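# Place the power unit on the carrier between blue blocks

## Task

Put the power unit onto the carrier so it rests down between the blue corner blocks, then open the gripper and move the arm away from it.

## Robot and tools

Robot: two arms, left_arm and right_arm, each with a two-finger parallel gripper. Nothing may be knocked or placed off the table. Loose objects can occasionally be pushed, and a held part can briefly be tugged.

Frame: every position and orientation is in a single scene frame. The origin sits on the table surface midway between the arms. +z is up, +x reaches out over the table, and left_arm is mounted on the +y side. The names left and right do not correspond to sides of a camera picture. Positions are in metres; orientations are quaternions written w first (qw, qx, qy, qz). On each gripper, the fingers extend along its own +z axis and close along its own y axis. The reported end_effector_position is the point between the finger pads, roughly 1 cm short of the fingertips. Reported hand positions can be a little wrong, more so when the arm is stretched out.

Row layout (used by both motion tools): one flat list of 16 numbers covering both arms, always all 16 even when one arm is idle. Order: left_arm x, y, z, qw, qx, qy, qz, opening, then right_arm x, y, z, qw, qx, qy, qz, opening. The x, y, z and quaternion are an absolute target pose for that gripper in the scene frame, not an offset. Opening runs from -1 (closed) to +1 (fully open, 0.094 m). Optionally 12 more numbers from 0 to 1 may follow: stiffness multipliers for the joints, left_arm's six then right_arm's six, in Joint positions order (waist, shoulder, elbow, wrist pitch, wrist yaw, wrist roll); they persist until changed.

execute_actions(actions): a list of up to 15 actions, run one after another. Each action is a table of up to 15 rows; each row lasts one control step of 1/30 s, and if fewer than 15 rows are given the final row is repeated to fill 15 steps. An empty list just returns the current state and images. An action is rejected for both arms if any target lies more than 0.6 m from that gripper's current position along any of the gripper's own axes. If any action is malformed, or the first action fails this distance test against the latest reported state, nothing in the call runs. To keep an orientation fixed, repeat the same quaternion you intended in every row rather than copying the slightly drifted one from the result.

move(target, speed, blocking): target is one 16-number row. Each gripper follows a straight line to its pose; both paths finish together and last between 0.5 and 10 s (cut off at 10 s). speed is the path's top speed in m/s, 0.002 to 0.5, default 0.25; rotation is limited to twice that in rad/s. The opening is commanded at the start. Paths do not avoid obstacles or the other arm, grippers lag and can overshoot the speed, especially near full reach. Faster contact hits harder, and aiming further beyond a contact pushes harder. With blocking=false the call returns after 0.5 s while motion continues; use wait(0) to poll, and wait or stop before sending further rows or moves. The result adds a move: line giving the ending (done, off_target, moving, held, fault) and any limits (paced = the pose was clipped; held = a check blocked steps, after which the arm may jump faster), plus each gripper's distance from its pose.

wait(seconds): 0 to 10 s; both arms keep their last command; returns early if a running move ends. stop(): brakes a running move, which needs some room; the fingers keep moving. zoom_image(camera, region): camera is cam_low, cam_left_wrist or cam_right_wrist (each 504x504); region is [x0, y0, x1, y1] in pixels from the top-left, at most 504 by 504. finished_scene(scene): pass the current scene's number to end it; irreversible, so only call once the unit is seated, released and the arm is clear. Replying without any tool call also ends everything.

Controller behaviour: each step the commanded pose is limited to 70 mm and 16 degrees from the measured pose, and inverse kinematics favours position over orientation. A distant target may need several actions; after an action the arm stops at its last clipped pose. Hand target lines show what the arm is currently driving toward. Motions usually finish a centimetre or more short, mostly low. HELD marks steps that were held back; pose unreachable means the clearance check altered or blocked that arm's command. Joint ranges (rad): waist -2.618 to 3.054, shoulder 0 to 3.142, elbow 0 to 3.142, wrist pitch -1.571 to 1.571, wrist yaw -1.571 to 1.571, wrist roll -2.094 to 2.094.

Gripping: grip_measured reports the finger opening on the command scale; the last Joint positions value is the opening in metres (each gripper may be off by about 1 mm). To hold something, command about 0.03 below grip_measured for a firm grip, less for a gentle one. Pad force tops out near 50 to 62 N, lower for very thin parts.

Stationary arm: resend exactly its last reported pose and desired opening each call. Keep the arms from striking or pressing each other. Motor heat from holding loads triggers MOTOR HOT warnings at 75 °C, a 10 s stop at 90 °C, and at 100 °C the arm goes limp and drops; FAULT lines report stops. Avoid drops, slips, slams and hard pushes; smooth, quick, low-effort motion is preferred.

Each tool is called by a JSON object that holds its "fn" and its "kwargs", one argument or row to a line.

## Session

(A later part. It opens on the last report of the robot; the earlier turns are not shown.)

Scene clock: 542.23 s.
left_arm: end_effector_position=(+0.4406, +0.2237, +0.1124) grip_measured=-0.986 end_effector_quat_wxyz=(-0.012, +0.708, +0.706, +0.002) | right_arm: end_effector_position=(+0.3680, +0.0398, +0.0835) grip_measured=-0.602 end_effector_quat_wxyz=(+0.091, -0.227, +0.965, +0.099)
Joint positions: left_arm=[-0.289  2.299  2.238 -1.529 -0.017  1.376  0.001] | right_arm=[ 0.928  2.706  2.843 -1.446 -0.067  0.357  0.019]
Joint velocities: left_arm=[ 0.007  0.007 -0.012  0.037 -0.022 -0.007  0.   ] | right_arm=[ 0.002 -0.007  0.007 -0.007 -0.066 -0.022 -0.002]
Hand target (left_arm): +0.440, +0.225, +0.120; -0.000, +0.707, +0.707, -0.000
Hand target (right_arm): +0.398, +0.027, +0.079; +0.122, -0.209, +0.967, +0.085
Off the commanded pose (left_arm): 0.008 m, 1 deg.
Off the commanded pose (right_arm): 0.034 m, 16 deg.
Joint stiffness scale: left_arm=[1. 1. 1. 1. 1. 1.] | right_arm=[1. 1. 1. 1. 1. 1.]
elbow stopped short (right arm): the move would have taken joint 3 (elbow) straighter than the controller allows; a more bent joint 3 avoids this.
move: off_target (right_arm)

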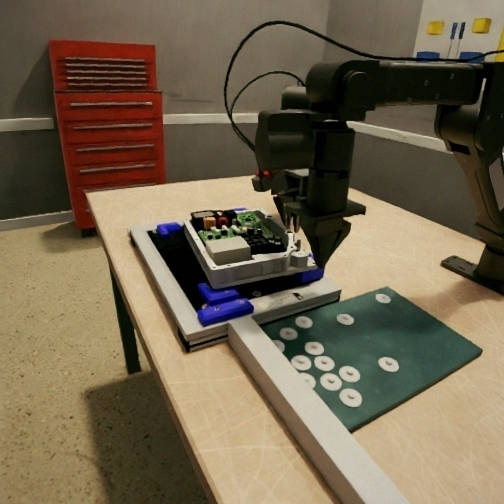

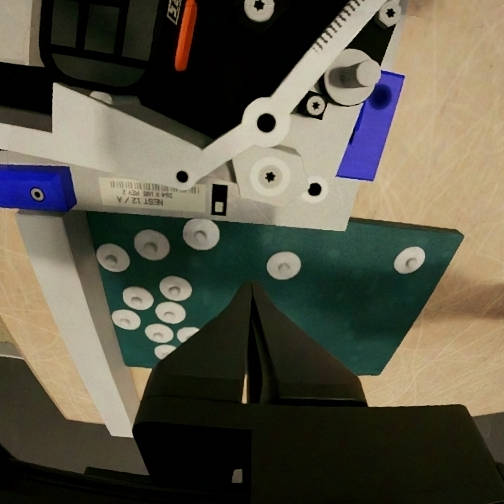

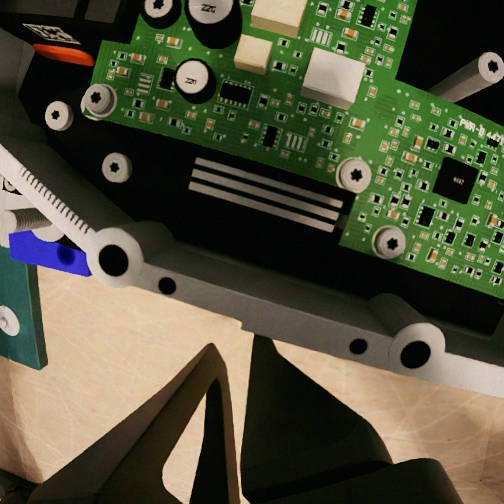

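{"fn": "move", "kwargs": {
  "target": [0.44,0.225,0.14,0,0,1,0,-1,0.25,-0.2,0.2,0,-0.216,0.976,0,-0.6],
  "speed": 0.15
}}

{"fn": "move", "kwargs": {
  "target": [0.35,0.07,0.13,0,0,1,0,-1,0.25,-0.2,0.2,0,-0.216,0.976,0,-0.6],
  "speed": 0.15
}}

{"fn": "move", "kwargs": {
  "target": [0.35,0.07,0.08,0,0,1,0,-1,0.25,-0.2,0.2,0,-0.216,0.976,0,-0.6],
  "speed": 0.05
}}

Scene clock: 561.97 s.
left_arm: end_effector_position=(+0.4350, +0.2230, +0.1189) grip_measured=-0.986 end_effector_quat_wxyz=(-0.016, +0.010, +1.000, +0.007) | right_arm: end_effector_position=(+0.2477, -0.1902, +0.1969) grip_measured=-0.602 end_effector_quat_wxyz=(+0.013, -0.216, +0.976, +0.014)
Joint positions: left_arm=[-0.289  2.299  2.264 -1.571 -0.007 -0.177  0.001] | right_arm=[ 0.728  1.73   1.754 -1.56  -0.016  0.175  0.019]
Joint velocities: left_arm=[ 0.002 -0.012 -0.007  0.037 -0.007 -0.066 -0.001] | right_arm=[-0.002 -0.012 -0.002  0.037 -0.037 -0.037 -0.   ]
Hand target (left_arm): +0.439, +0.225, +0.140; +0.010, +0.000, +1.000, -0.002
Hand target (right_arm): +0.246, -0.198, +0.198; +0.013, -0.215, +0.977, +0.006
Off the commanded pose (left_arm): 0.022 m, 2 deg.
Off the commanded pose (right_arm): 0.011 m, 2 deg.
Joint stiffness scale: left_arm=[1. 1. 1. 1. 1. 1.] | right_arm=[1. 1. 1. 1. 1. 1.]
joint sent to its limit (left arm) — the command would take joint 4 (wrist pitch) past its lower limit, so that joint was sent only as far as its limit.
joint sent to its limit (right arm) — the command would take joint 4 (wrist pitch) past its lower limit, so that joint was sent only as far as its limit.
move: off_target (left_arm, right_arm)

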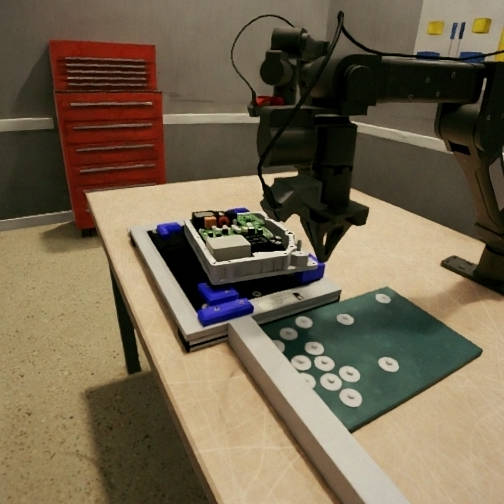

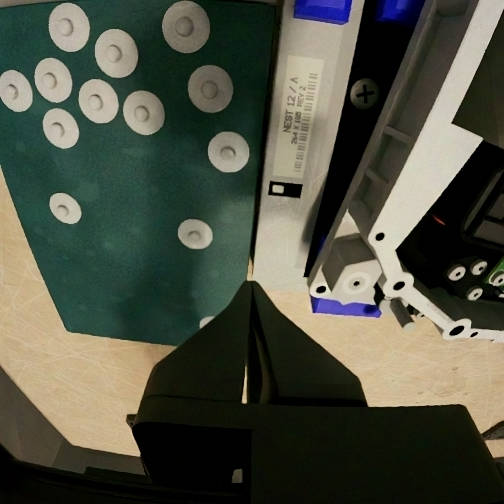

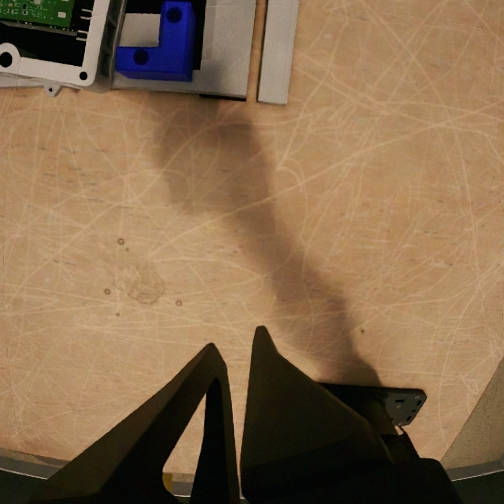

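Scene clock: 563.63 s.
left_arm: end_effector_position=(+0.3486, +0.0693, +0.1188) grip_measured=-0.986 end_effector_quat_wxyz=(-0.019, +0.006, +1.000, +0.008) | right_arm: end_effector_position=(+0.2496, -0.1929, +0.1968) grip_measured=-0.602 end_effector_quat_wxyz=(+0.013, -0.218, +0.976, +0.013)
Joint positions: left_arm=[-0.7    2.194  2.09  -1.508  0.008 -0.594  0.001] | right_arm=[ 0.718  1.73   1.754 -1.56  -0.015  0.161  0.019]
Joint velocities: left_arm=[-0.012  0.002 -0.007  0.037  0.022 -0.022 -0.   ] | right_arm=[-0.002 -0.017 -0.002 -0.022  0.051 -0.022 -0.001]
Hand target (left_arm): +0.352, +0.069, +0.130; -0.003, +0.000, +1.000, -0.002
Hand target (right_arm): +0.250, -0.200, +0.199; +0.016, -0.216, +0.976, +0.006
Off the commanded pose (left_arm): 0.011 m, 3 deg.
Off the commanded pose (right_arm): 0.008 m, 2 deg.
Joint stiffness scale: left_arm=[1. 1. 1. 1. 1. 1.] | right_arm=[1. 1. 1. 1. 1. 1.]
joint sent to its limit (right arm) — the command would take joint 4 (wrist pitch) past its lower limit, so that joint was sent only as far as its limit.
move: off_target (left_arm)

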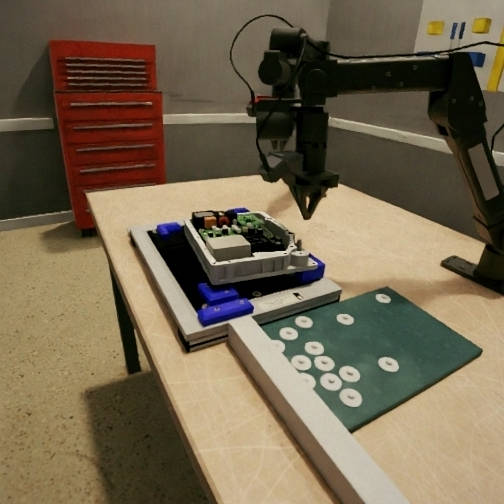

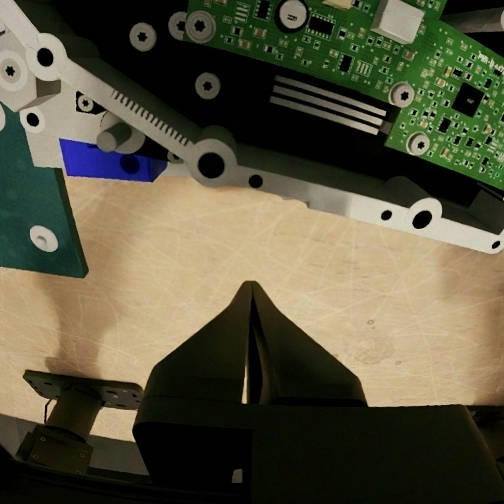

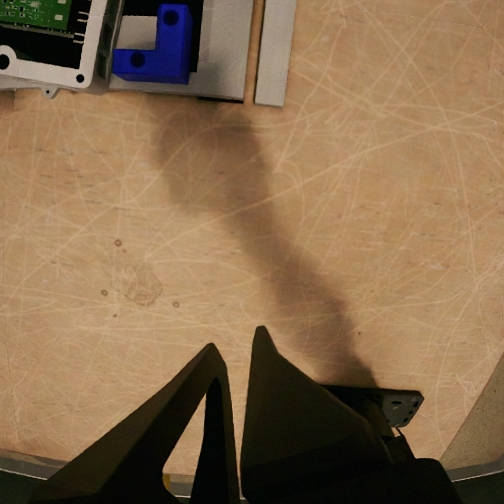

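Scene clock: 564.93 s.
left_arm: end_effector_position=(+0.3491, +0.0690, +0.0717) grip_measured=-0.986 end_effector_quat_wxyz=(-0.015, +0.004, +1.000, +0.005) | right_arm: end_effector_position=(+0.2496, -0.1929, +0.1968) grip_measured=-0.602 end_effector_quat_wxyz=(+0.013, -0.218, +0.976, +0.013)
Joint positions: left_arm=[-0.7    2.175  1.872 -1.297  0.008 -0.599  0.001] | right_arm=[ 0.718  1.73   1.754 -1.56  -0.015  0.161  0.019]
Joint velocities: left_arm=[-0.007 -0.002  0.007 -0.051  0.022  0.022 -0.002] | right_arm=[-0.012 -0.002 -0.007 -0.022  0.022 -0.022  0.001]
Hand target (left_arm): +0.351, +0.070, +0.080; -0.000, +0.000, +1.000, +0.000
Hand target (right_arm): +0.250, -0.200, +0.199; +0.016, -0.216, +0.976, +0.006
Off the commanded pose (left_arm): 0.008 m, 2 deg.
Off the commanded pose (right_arm): 0.008 m, 2 deg.
Joint stiffness scale: left_arm=[1. 1. 1. 1. 1. 1.] | right_arm=[1. 1. 1. 1. 1. 1.]
joint sent to its limit (right arm) — the command would take joint 4 (wrist pitch) past its lower limit, so that joint was sent only as far as its limit.
move: done

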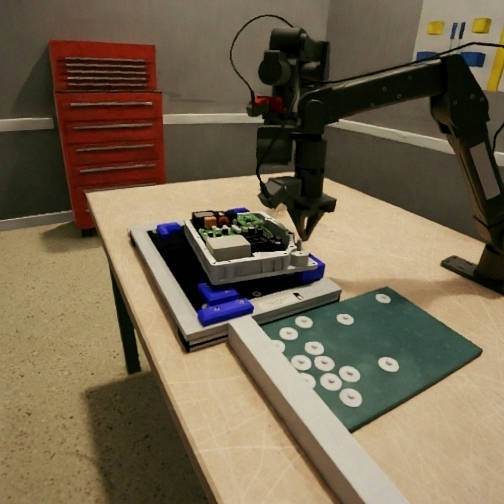

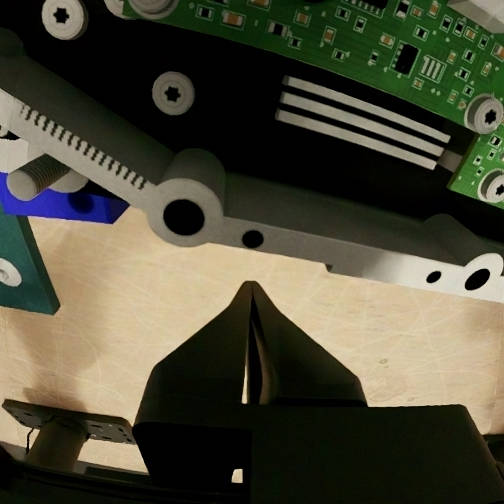

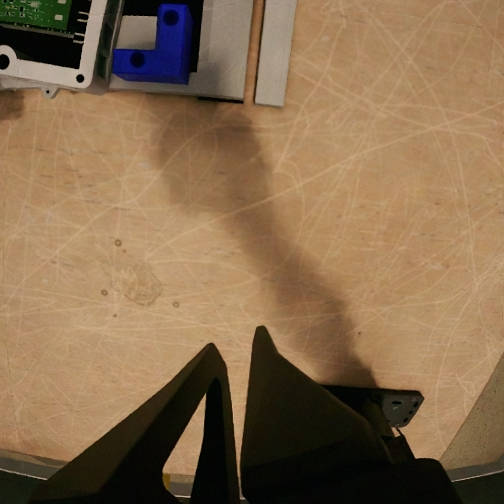

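{"fn": "move", "kwargs": {
  "target": [0.345,0.01,0.078,0,0,1,0,-1,0.25,-0.25,0.2,0.016,-0.216,0.976,0,-0.6],
  "speed": 0.05
}}

{"fn": "move", "kwargs": {
  "target": [0.43,0.01,0.078,0,0,1,0,-1,0.25,-0.25,0.2,0.016,-0.216,0.976,0,-0.6],
  "speed": 0.02
}}

Scene clock: 573.03 s.
left_arm: end_effector_position=(+0.3435, +0.0145, +0.0738) grip_measured=-0.986 end_effector_quat_wxyz=(-0.007, +0.001, +1.000, +0.001) | right_arm: end_effector_position=(+0.2514, -0.2431, +0.1980) grip_measured=-0.602 end_effector_quat_wxyz=(+0.014, -0.216, +0.976, +0.006)
Joint positions: left_arm=[-0.808  2.291  2.07  -1.362  0.008 -0.713  0.001] | right_arm=[ 0.577  1.641  1.659 -1.559 -0.006  0.024  0.019]
Joint velocities: left_arm=[-0.002  0.002  0.017 -0.066  0.007  0.037  0.   ] | right_arm=[-0.002 -0.007 -0.002 -0.007 -0.022  0.051 -0.001]
Hand target (left_arm): +0.345, +0.010, +0.078; -0.000, +0.000, +1.000, -0.001
Hand target (right_arm): +0.249, -0.250, +0.200; +0.017, -0.216, +0.976, +0.000
Off the commanded pose (left_arm): 0.006 m, 1 deg.
Off the commanded pose (right_arm): 0.007 m, 1 deg.
Joint stiffness scale: left_arm=[1. 1. 1. 1. 1. 1.] | right_arm=[1. 1. 1. 1. 1. 1.]
move: done

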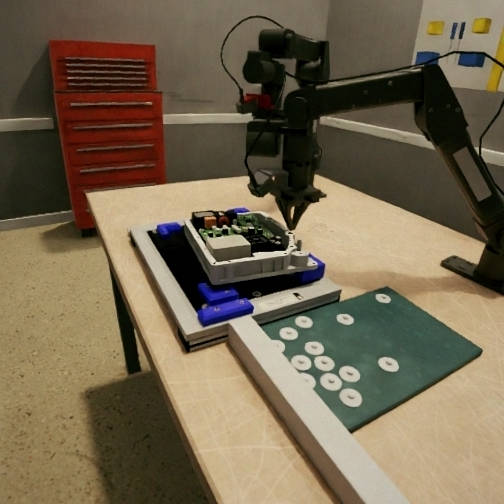

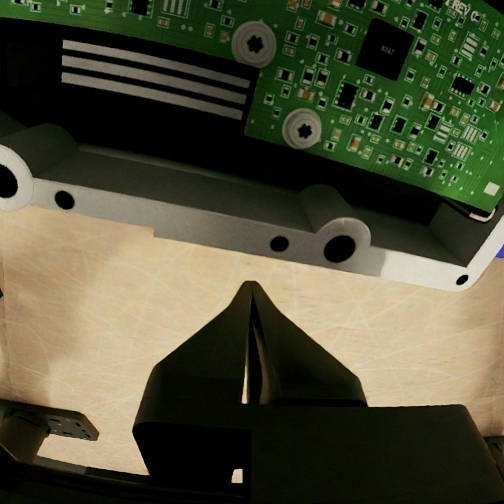

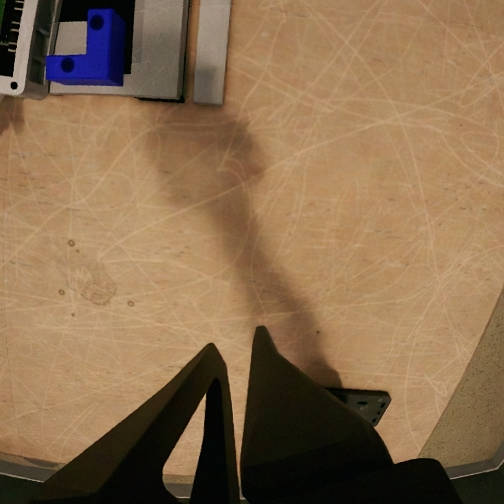

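Scene clock: 577.63 s.
left_arm: end_effector_position=(+0.3932, -0.0181, +0.0848) grip_measured=-0.987 end_effector_quat_wxyz=(-0.009, +0.017, +0.998, -0.064) | right_arm: end_effector_position=(+0.2514, -0.2431, +0.1980) grip_measured=-0.602 end_effector_quat_wxyz=(+0.014, -0.218, +0.976, +0.006)
Joint positions: left_arm=[-0.755  2.599  2.667 -1.576  0.113 -0.632  0.001] | right_arm=[ 0.577  1.641  1.659 -1.559 -0.006  0.019  0.019]
Joint velocities: left_arm=[-0.012 -0.012 -0.002  0.022  0.007  0.007  0.001] | right_arm=[-0.007  0.002  0.002 -0.066 -0.037 -0.007 -0.002]
Hand target (left_arm): +0.426, +0.013, +0.080; +0.030, -0.003, +0.999, -0.025
Hand target (right_arm): +0.250, -0.250, +0.200; +0.016, -0.216, +0.976, -0.000
Off the commanded pose (left_arm): 0.047 m, 8 deg.
Off the commanded pose (right_arm): 0.007 m, 1 deg.
Joint stiffness scale: left_arm=[1. 1. 1. 1. 1. 1.] | right_arm=[1. 1. 1. 1. 1. 1.]
joint sent to its limit (left arm) — the command would take joint 4 (wrist pitch) past its lower limit, so that joint was sent only as far as its limit.
move: off_target (left_arm)

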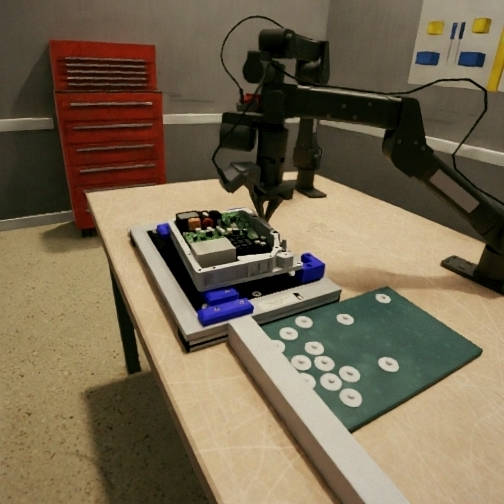

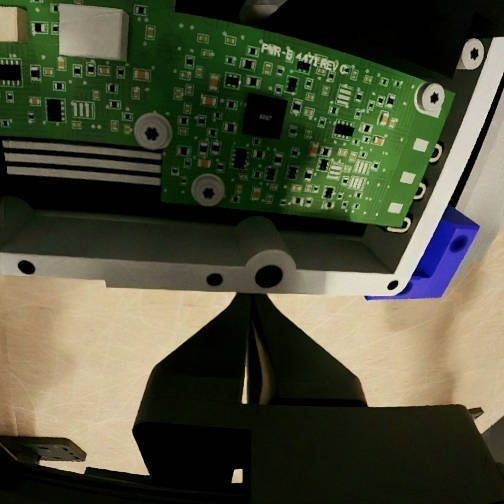

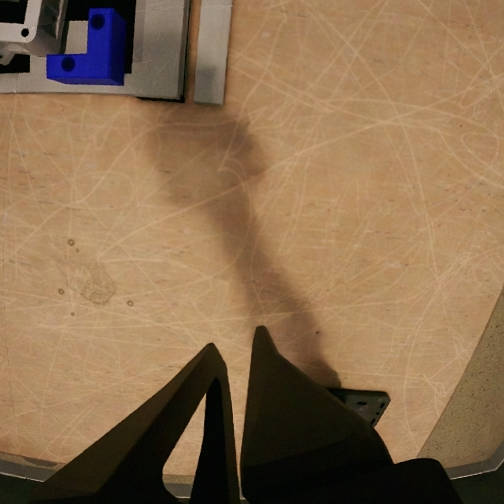

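{"fn": "move", "kwargs": {
  "target": [0.36,0.06,0.22,0,0,1,0,-1,0.25,-0.25,0.2,0.016,-0.216,0.976,0,-0.6],
  "speed": 0.1
}}

Scene clock: 585.23 s.
left_arm: end_effector_position=(+0.3575, +0.0519, +0.2156) grip_measured=-0.987 end_effector_quat_wxyz=(+0.081, +0.001, +0.994, -0.069) | right_arm: end_effector_position=(+0.2514, -0.2431, +0.1980) grip_measured=-0.602 end_effector_quat_wxyz=(+0.014, -0.218, +0.976, +0.006)
Joint positions: left_arm=[-0.717  2.096  2.313 -1.575  0.017 -0.625  0.001] | right_arm=[ 0.577  1.641  1.659 -1.559 -0.006  0.019  0.019]
Joint velocities: left_arm=[-0.007  0.012  0.002  0.051  0.022  0.066  0.   ] | right_arm=[-0.012 -0.002 -0.007 -0.022 -0.081 -0.022 -0.   ]
Hand target (left_arm): +0.358, +0.060, +0.219; +0.086, -0.001, +0.994, -0.062
Hand target (right_arm): +0.250, -0.250, +0.200; +0.016, -0.216, +0.976, -0.000
Off the commanded pose (left_arm): 0.010 m, 12 deg.
Off the commanded pose (right_arm): 0.007 m, 1 deg.
Joint stiffness scale: left_arm=[1. 1. 1. 1. 1. 1.] | right_arm=[1. 1. 1. 1. 1. 1.]
joint sent to its limit (left arm) — the command would take joint 4 (wrist pitch) past its lower limit, so that joint was sent only as far as its limit.
move: off_target (left_arm)

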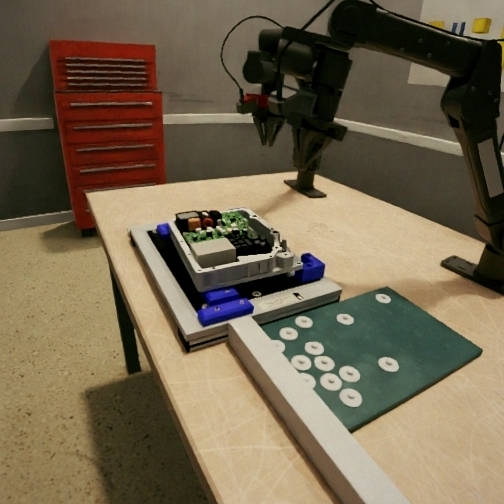

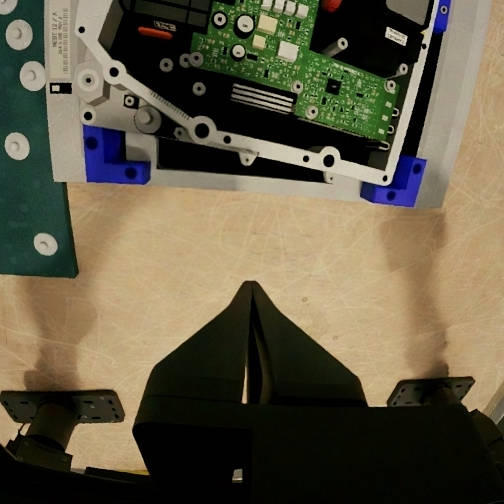

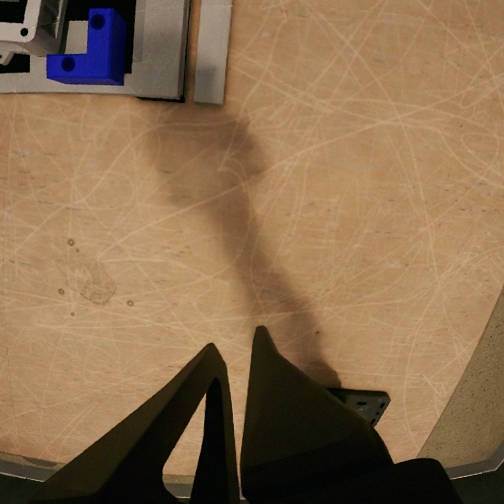

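{"fn": "move", "kwargs": {
  "target": [0.36,-0.02,0.08,0.13,0,0.99,0,-1,0.25,-0.25,0.2,0.016,-0.216,0.976,0,-0.6],
  "speed": 0.08
}}

{"fn": "move", "kwargs": {
  "target": [0.435,0.0,0.08,0.13,0,0.99,0,-1,0.25,-0.25,0.2,0.016,-0.216,0.976,0,-0.6],
  "speed": 0.02
}}

{"fn": "move", "kwargs": {
  "target": [0.36,0.06,0.2,0.1,0,0.994,0,-1,0.25,-0.25,0.2,0.016,-0.216,0.976,0,-0.6],
  "speed": 0.08
}}

Scene clock: 600.07 s.
left_arm: end_effector_position=(+0.3623, -0.0207, +0.0825) grip_measured=-0.987 end_effector_quat_wxyz=(+0.121, +0.001, +0.993, -0.006) | right_arm: end_effector_position=(+0.2514, -0.2431, +0.1980) grip_measured=-0.602 end_effector_quat_wxyz=(+0.014, -0.218, +0.976, +0.006)
Joint positions: left_arm=[-0.902  2.242  1.999 -1.15  -0.167 -0.793  0.001] | right_arm=[ 0.577  1.641  1.659 -1.559 -0.006  0.019  0.019]
Joint velocities: left_arm=[ 0.017 -0.002 -0.007  0.007 -0.022 -0.022 -0.   ] | right_arm=[-0.012  0.007 -0.012  0.007  0.081  0.037  0.001]
Hand target (left_arm): +0.363, -0.021, +0.080; +0.129, -0.000, +0.992, -0.001
Hand target (right_arm): +0.250, -0.250, +0.200; +0.016, -0.216, +0.976, -0.000
Off the commanded pose (left_arm): 0.003 m, 1 deg.
Off the commanded pose (right_arm): 0.007 m, 1 deg.
Joint stiffness scale: left_arm=[1. 1. 1. 1. 1. 1.] | right_arm=[1. 1. 1. 1. 1. 1.]
move: done

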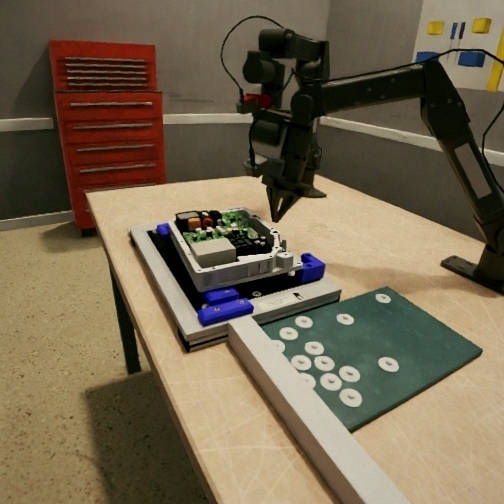

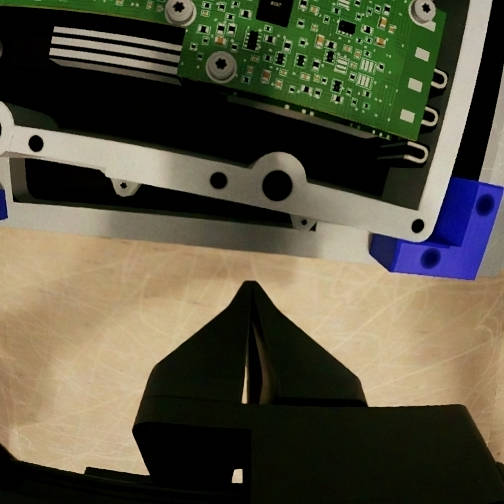

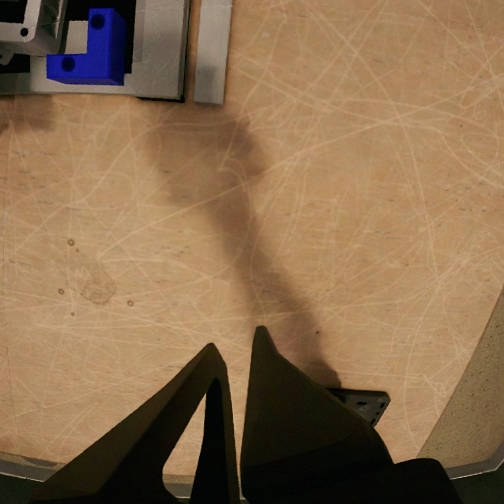

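Scene clock: 604.20 s.
left_arm: end_effector_position=(+0.3970, +0.0008, +0.0722) grip_measured=-0.987 end_effector_quat_wxyz=(+0.074, +0.017, +0.997, +0.011) | right_arm: end_effector_position=(+0.2514, -0.2431, +0.1980) grip_measured=-0.602 end_effector_quat_wxyz=(+0.014, -0.218, +0.976, +0.006)
Joint positions: left_arm=[-0.801  2.411  2.263 -1.322 -0.111 -0.669  0.001] | right_arm=[ 0.577  1.641  1.659 -1.559 -0.006  0.019  0.019]
Joint velocities: left_arm=[ 0.012 -0.027  0.007 -0.007  0.051 -0.007 -0.   ] | right_arm=[ 0.002 -0.007 -0.017  0.022 -0.022 -0.066 -0.   ]
Hand target (left_arm): +0.432, +0.004, +0.082; +0.131, -0.001, +0.991, +0.001
Hand target (right_arm): +0.250, -0.250, +0.200; +0.016, -0.216, +0.976, -0.000
Off the commanded pose (left_arm): 0.039 m, 7 deg.
Off the commanded pose (right_arm): 0.007 m, 1 deg.
Joint stiffness scale: left_arm=[1. 1. 1. 1. 1. 1.] | right_arm=[1. 1. 1. 1. 1. 1.]
move: off_target (left_arm)

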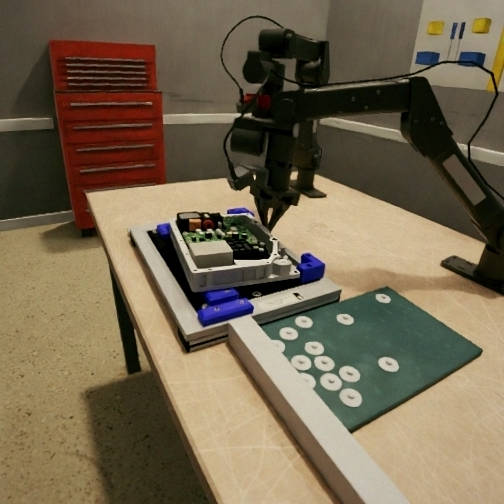

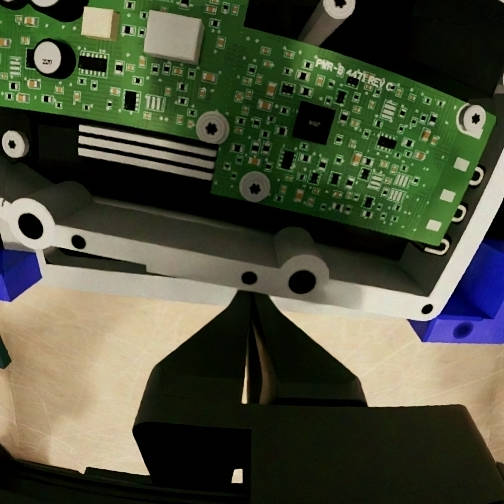

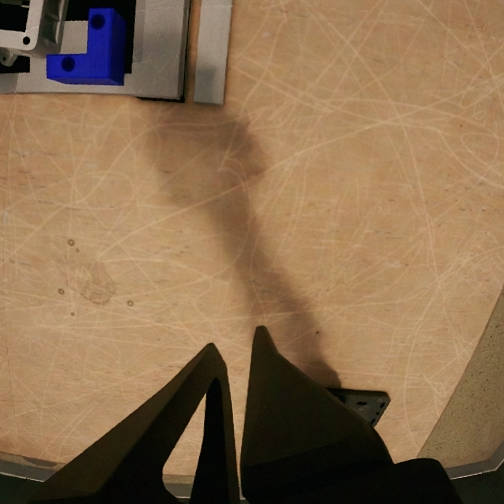

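Scene clock: 606.43 s.
left_arm: end_effector_position=(+0.3526, +0.0551, +0.1806) grip_measured=-0.987 end_effector_quat_wxyz=(+0.078, +0.004, +0.997, +0.007) | right_arm: end_effector_position=(+0.2514, -0.2431, +0.1980) grip_measured=-0.602 end_effector_quat_wxyz=(+0.014, -0.218, +0.976, +0.006)
Joint positions: left_arm=[-0.771  2.123  2.218 -1.552 -0.108 -0.664  0.001] | right_arm=[ 0.577  1.641  1.659 -1.559 -0.006  0.019  0.019]
Joint velocities: left_arm=[-0.007 -0.002  0.012 -0.095 -0.007 -0.007 -0.001] | right_arm=[-0.002 -0.017 -0.012  0.037 -0.022  0.007 -0.001]
Hand target (left_arm): +0.357, +0.061, +0.199; +0.100, +0.000, +0.995, +0.000
Hand target (right_arm): +0.250, -0.250, +0.200; +0.016, -0.216, +0.976, -0.000
Off the commanded pose (left_arm): 0.021 m, 3 deg.
Off the commanded pose (right_arm): 0.007 m, 1 deg.
Joint stiffness scale: left_arm=[1. 1. 1. 1. 1. 1.] | right_arm=[1. 1. 1. 1. 1. 1.]
move: off_target (left_arm)

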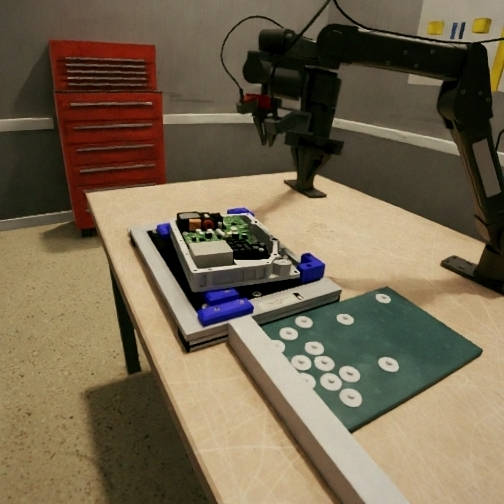

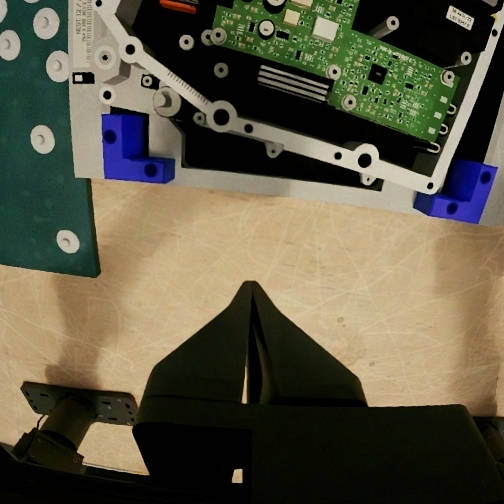

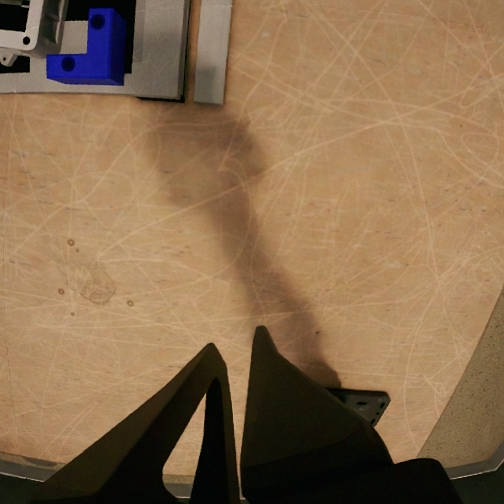

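{"fn": "move", "kwargs": {
  "target": [0.33,0.2,0.2,0.1,0,0.994,0,-1,0.43,-0.17,0.12,0.2,-0.21,0.955,0,-1],
  "speed": 0.1
}}

Scene clock: 619.47 s.
left_arm: end_effector_position=(+0.3288, +0.1970, +0.1947) grip_measured=-0.987 end_effector_quat_wxyz=(+0.091, +0.001, +0.996, +0.007) | right_arm: end_effector_position=(+0.4261, -0.1740, +0.1192) grip_measured=-0.994 end_effector_quat_wxyz=(+0.194, -0.210, +0.958, +0.005)
Joint positions: left_arm=[-0.465  1.69   1.684 -1.4   -0.079 -0.364  0.001] | right_arm=[ 0.577  2.009  1.735 -0.914  0.082  0.013  0.   ]
Joint velocities: left_arm=[ 0.007  0.002 -0.022 -0.051  0.007 -0.051 -0.   ] | right_arm=[-0.017 -0.007 -0.002  0.037 -0.007 -0.051  0.   ]
Hand target (left_arm): +0.328, +0.199, +0.199; +0.102, +0.000, +0.995, +0.001
Hand target (right_arm): +0.431, -0.173, +0.120; +0.201, -0.213, +0.956, -0.001
Off the commanded pose (left_arm): 0.006 m, 1 deg.
Off the commanded pose (right_arm): 0.006 m, 1 deg.
Joint stiffness scale: left_arm=[1. 1. 1. 1. 1. 1.] | right_arm=[1. 1. 1. 1. 1. 1.]
move: done

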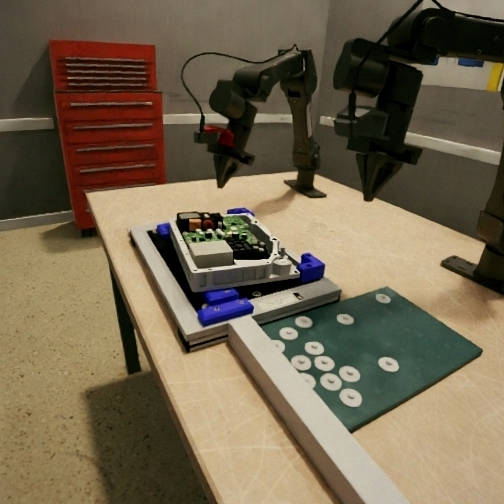

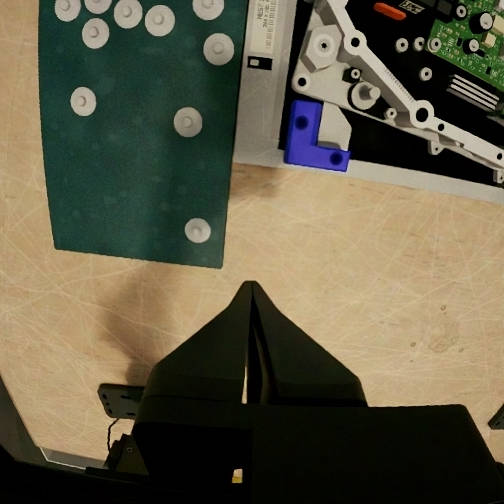

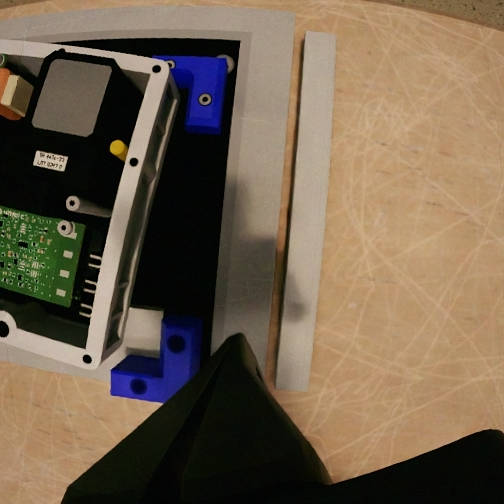

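{"fn": "move", "kwargs": {
  "target": [0.5,0.16,0.17,0.2,0,0.98,0,-1,0.35,-0.25,0.2,0.2,-0.21,0.955,0,-1],
  "speed": 0.1
}}

Scene clock: 638.43 s.
left_arm: end_effector_position=(+0.4918, +0.1574, +0.1621) grip_measured=-0.987 end_effector_quat_wxyz=(+0.183, +0.005, +0.983, -0.003) | right_arm: end_effector_position=(+0.3556, -0.2439, +0.2008) grip_measured=-0.994 end_effector_quat_wxyz=(+0.210, -0.210, +0.955, -0.002)
Joint positions: left_arm=[-0.432  2.197  2.205 -1.227 -0.113 -0.31   0.001] | right_arm=[ 0.488  1.633  1.574 -1.094  0.066 -0.076  0.   ]
Joint velocities: left_arm=[-0.007 -0.002  0.032 -0.022 -0.066 -0.022 -0.001] | right_arm=[ 0.002 -0.002  0.002  0.007 -0.037  0.007 -0.   ]
Hand target (left_arm): +0.500, +0.163, +0.172; +0.201, +0.001, +0.980, +0.000
Hand target (right_arm): +0.349, -0.249, +0.200; +0.201, -0.210, +0.957, +0.000
Off the commanded pose (left_arm): 0.012 m, 2 deg.
Off the commanded pose (right_arm): 0.008 m, 1 deg.
Joint stiffness scale: left_arm=[1. 1. 1. 1. 1. 1.] | right_arm=[1. 1. 1. 1. 1. 1.]
move: off_target (left_arm)

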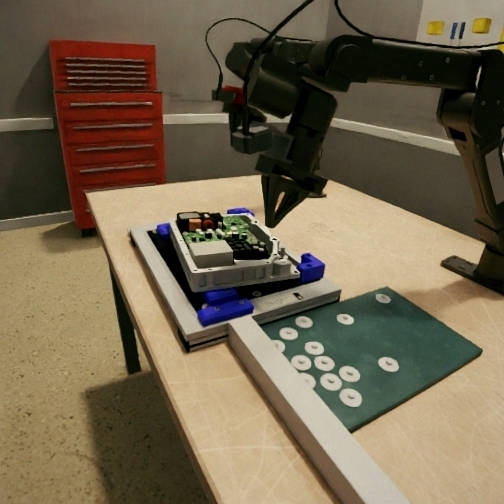

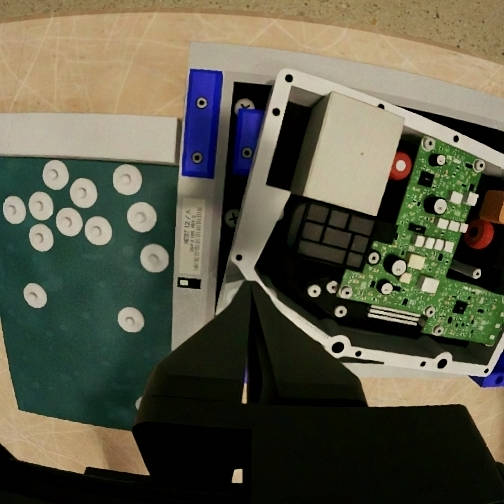

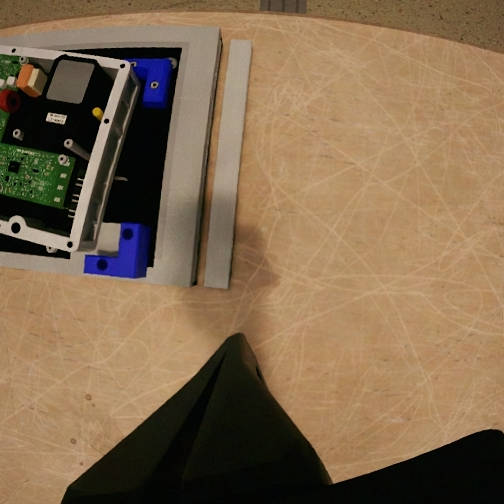

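{"fn": "execute_actions", "kwargs": {
  "actions": []
}}

Scene clock: 661.03 s.
left_arm: end_effector_position=(+0.4920, +0.1574, +0.1625) grip_measured=-0.987 end_effector_quat_wxyz=(+0.184, +0.005, +0.983, -0.003) | right_arm: end_effector_position=(+0.3552, -0.2439, +0.2006) grip_measured=-0.994 end_effector_quat_wxyz=(+0.209, -0.210, +0.955, -0.001)
Joint positions: left_arm=[-0.432  2.197  2.206 -1.227 -0.114 -0.31   0.001] | right_arm=[ 0.488  1.633  1.574 -1.096  0.065 -0.077  0.   ]
Joint velocities: left_arm=[-0.012 -0.002 -0.012 -0.022  0.022  0.007  0.001] | right_arm=[-0.017 -0.002  0.002 -0.007 -0.037  0.037 -0.001]
Hand target (left_arm): +0.500, +0.163, +0.172; +0.201, +0.001, +0.980, +0.000
Hand target (right_arm): +0.349, -0.248, +0.200; +0.201, -0.210, +0.957, +0.000
Off the commanded pose (left_arm): 0.011 m, 2 deg.
Off the commanded pose (right_arm): 0.008 m, 1 deg.
Joint stiffness scale: left_arm=[1. 1. 1. 1. 1. 1.] | right_arm=[1. 1. 1. 1. 1. 1.]

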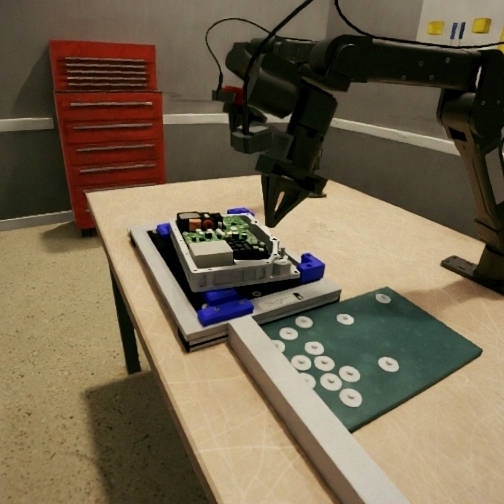

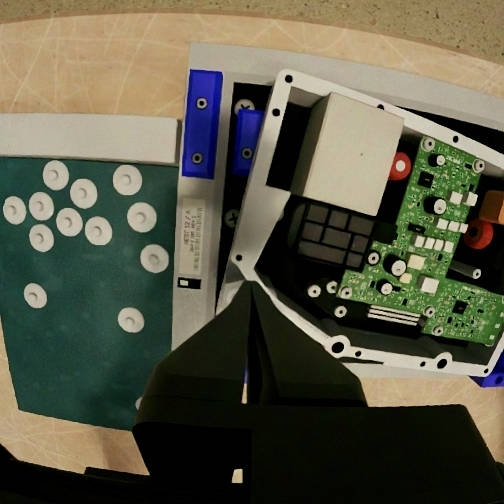

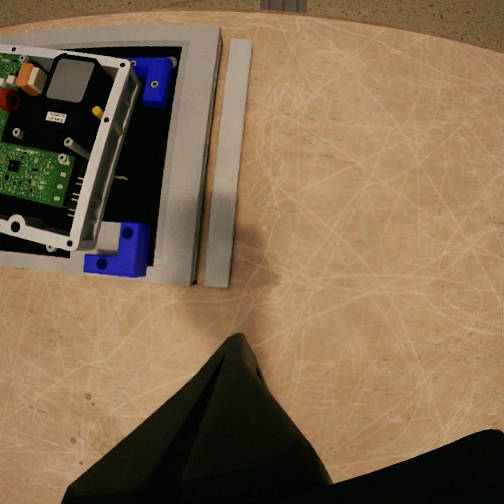

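{"fn": "move", "kwargs": {
  "target": [0.56,0.16,0.135,0.2,0,0.98,0,-0.35,0.35,-0.25,0.2,0.2,-0.21,0.955,0,-1],
  "speed": 0.08
}}

Scene clock: 674.87 s.
left_arm: end_effector_position=(+0.5571, +0.1565, +0.1308) grip_measured=-0.351 end_effector_quat_wxyz=(+0.198, +0.002, +0.980, -0.001) | right_arm: end_effector_position=(+0.3544, -0.2439, +0.2003) grip_measured=-0.994 end_effector_quat_wxyz=(+0.207, -0.213, +0.955, -0.001)
Joint positions: left_arm=[-0.396  2.599  2.79  -1.38  -0.114 -0.278  0.03 ] | right_arm=[ 0.488  1.633  1.574 -1.099  0.064 -0.081  0.   ]
Joint velocities: left_arm=[-0.017  0.051  0.042 -0.066 -0.007 -0.081 -0.001] | right_arm=[ 0.007 -0.022 -0.007  0.007 -0.051 -0.066  0.   ]
Hand target (left_arm): +0.559, +0.161, +0.135; +0.202, +0.000, +0.979, -0.000
Hand target (right_arm): +0.350, -0.250, +0.200; +0.200, -0.210, +0.957, -0.000
Off the commanded pose (left_arm): 0.006 m, 0 deg.
Off the commanded pose (right_arm): 0.008 m, 1 deg.
Joint stiffness scale: left_arm=[1. 1. 1. 1. 1. 1.] | right_arm=[1. 1. 1. 1. 1. 1.]
move: done

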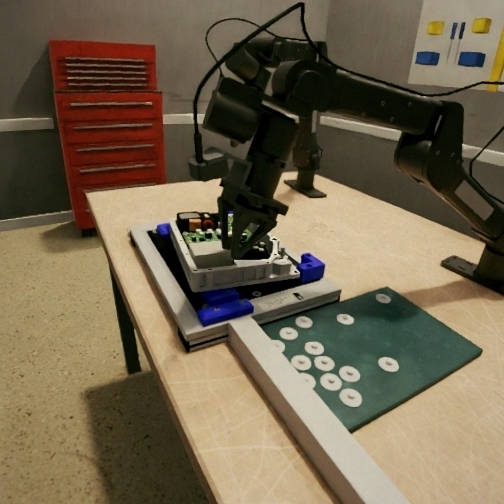

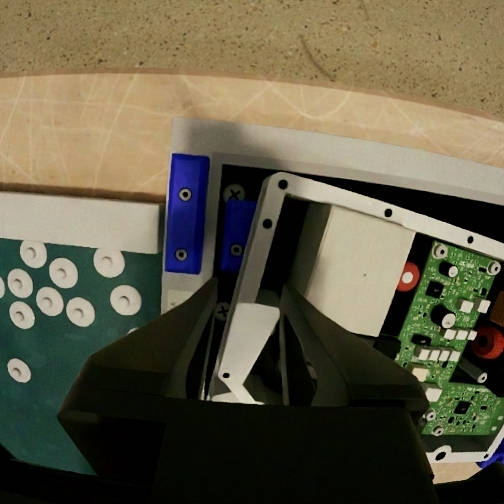

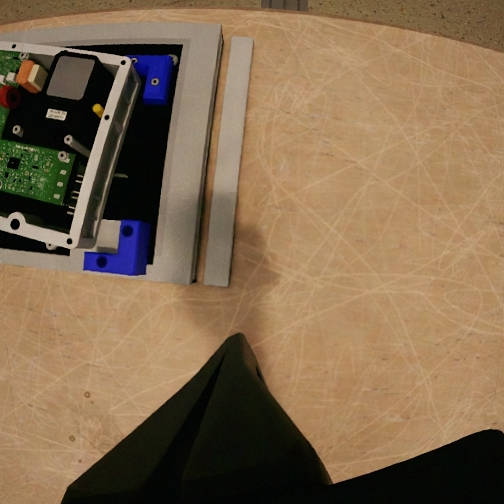

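Straddling; go a bit forward and down.

{"fn": "move", "kwargs": {
  "target": [0.575,0.158,0.095,0.2,0,0.98,0,-0.35,0.35,-0.25,0.2,0.2,-0.21,0.955,0,-1],
  "speed": 0.04
}}

{"fn": "move", "kwargs": {
  "target": [0.575,0.158,0.095,0.2,0,0.98,0,-1,0.35,-0.25,0.2,0.2,-0.21,0.955,0,-1],
  "speed": 0.04
}}

Scene clock: 680.90 s.
left_arm: end_effector_position=(+0.5722, +0.1527, +0.1006) grip_measured=-0.351 end_effector_quat_wxyz=(+0.200, +0.002, +0.980, -0.001) | right_arm: end_effector_position=(+0.3544, -0.2438, +0.2003) grip_measured=-0.994 end_effector_quat_wxyz=(+0.207, -0.213, +0.955, -0.001)
Joint positions: left_arm=[-0.394  2.648  2.754 -1.29  -0.114 -0.276  0.03 ] | right_arm=[ 0.488  1.633  1.574 -1.099  0.064 -0.081  0.   ]
Joint velocities: left_arm=[-0.007 -0.012 -0.007 -0.11   0.022  0.022 -0.   ] | right_arm=[-0.012  0.007 -0.012  0.037  0.037 -0.11   0.   ]
Hand target (left_arm): +0.576, +0.158, +0.095; +0.200, -0.000, +0.980, +0.000
Hand target (right_arm): +0.350, -0.250, +0.200; +0.201, -0.210, +0.957, +0.000
Off the commanded pose (left_arm): 0.008 m, 0 deg.
Off the commanded pose (right_arm): 0.008 m, 1 deg.
Joint stiffness scale: left_arm=[1. 1. 1. 1. 1. 1.] | right_arm=[1. 1. 1. 1. 1. 1.]
move: done

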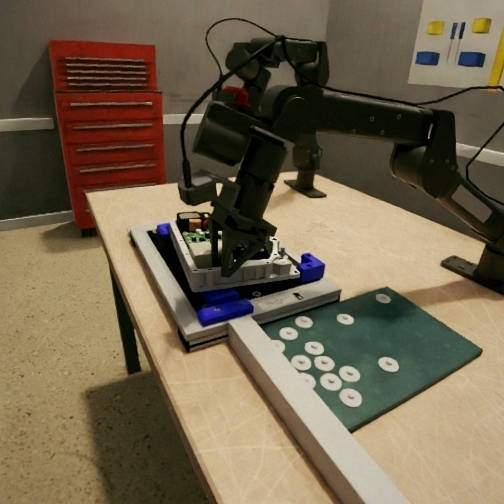

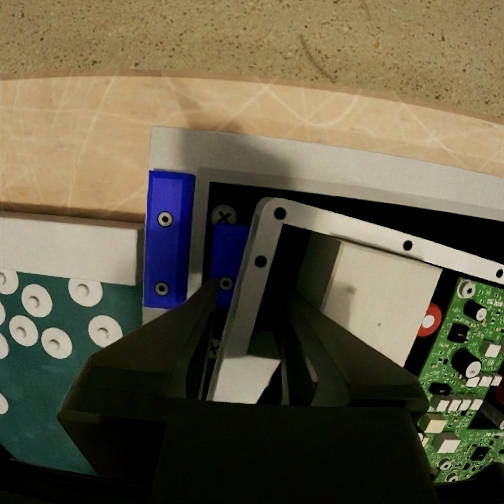

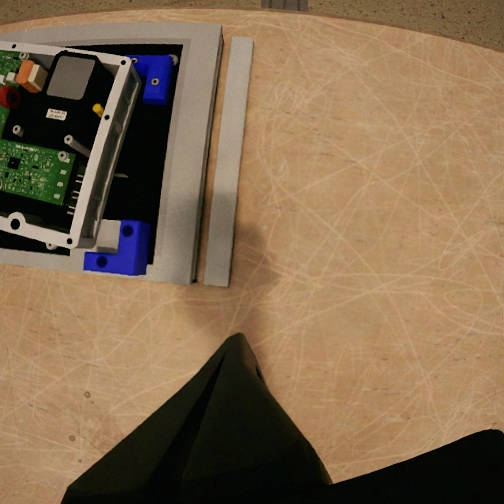

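Scene clock: 681.60 s.
left_arm: end_effector_position=(+0.5714, +0.1526, +0.1002) grip_measured=-0.790 end_effector_quat_wxyz=(+0.198, +0.019, +0.980, +0.002) | right_arm: end_effector_position=(+0.3544, -0.2438, +0.2003) grip_measured=-0.994 end_effector_quat_wxyz=(+0.207, -0.213, +0.955, -0.001)
Joint positions: left_arm=[-0.394  2.648  2.754 -1.294 -0.112 -0.242  0.01 ] | right_arm=[ 0.488  1.633  1.574 -1.099  0.064 -0.081  0.   ]
Joint velocities: left_arm=[ 0.002 -0.007  0.017 -0.007 -0.037 -0.051 -0.002] | right_arm=[-0.002 -0.007  0.007 -0.007 -0.022 -0.007 -0.   ]
Hand target (left_arm): +0.575, +0.158, +0.095; +0.198, +0.000, +0.980, +0.000
Hand target (right_arm): +0.350, -0.250, +0.200; +0.200, -0.210, +0.957, +0.000
Off the commanded pose (left_arm): 0.008 m, 2 deg.
Off the commanded pose (right_arm): 0.008 m, 1 deg.
Joint stiffness scale: left_arm=[1. 1. 1. 1. 1. 1.] | right_arm=[1. 1. 1. 1. 1. 1.]
move: done

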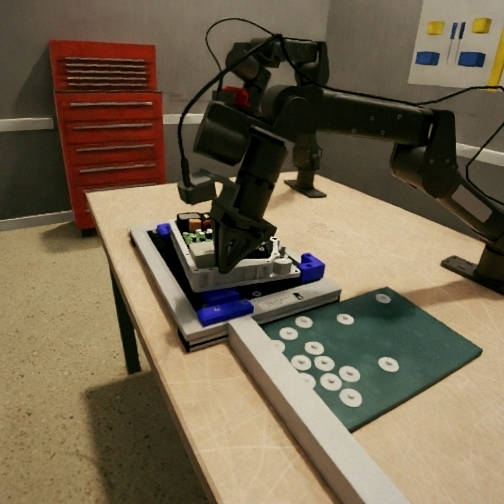

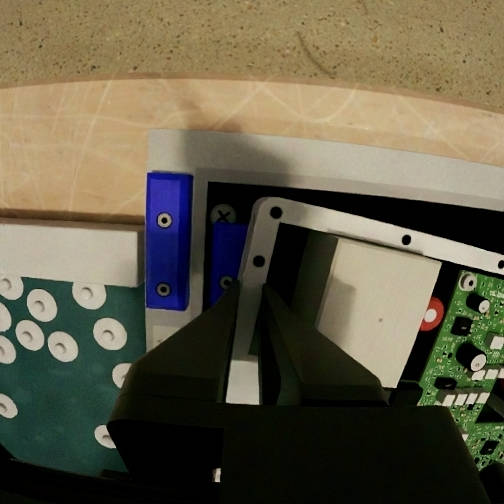

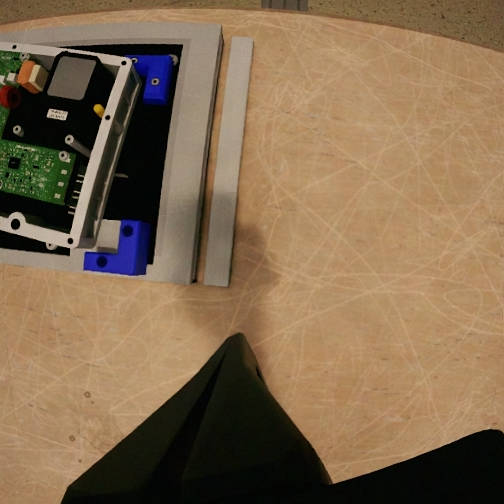

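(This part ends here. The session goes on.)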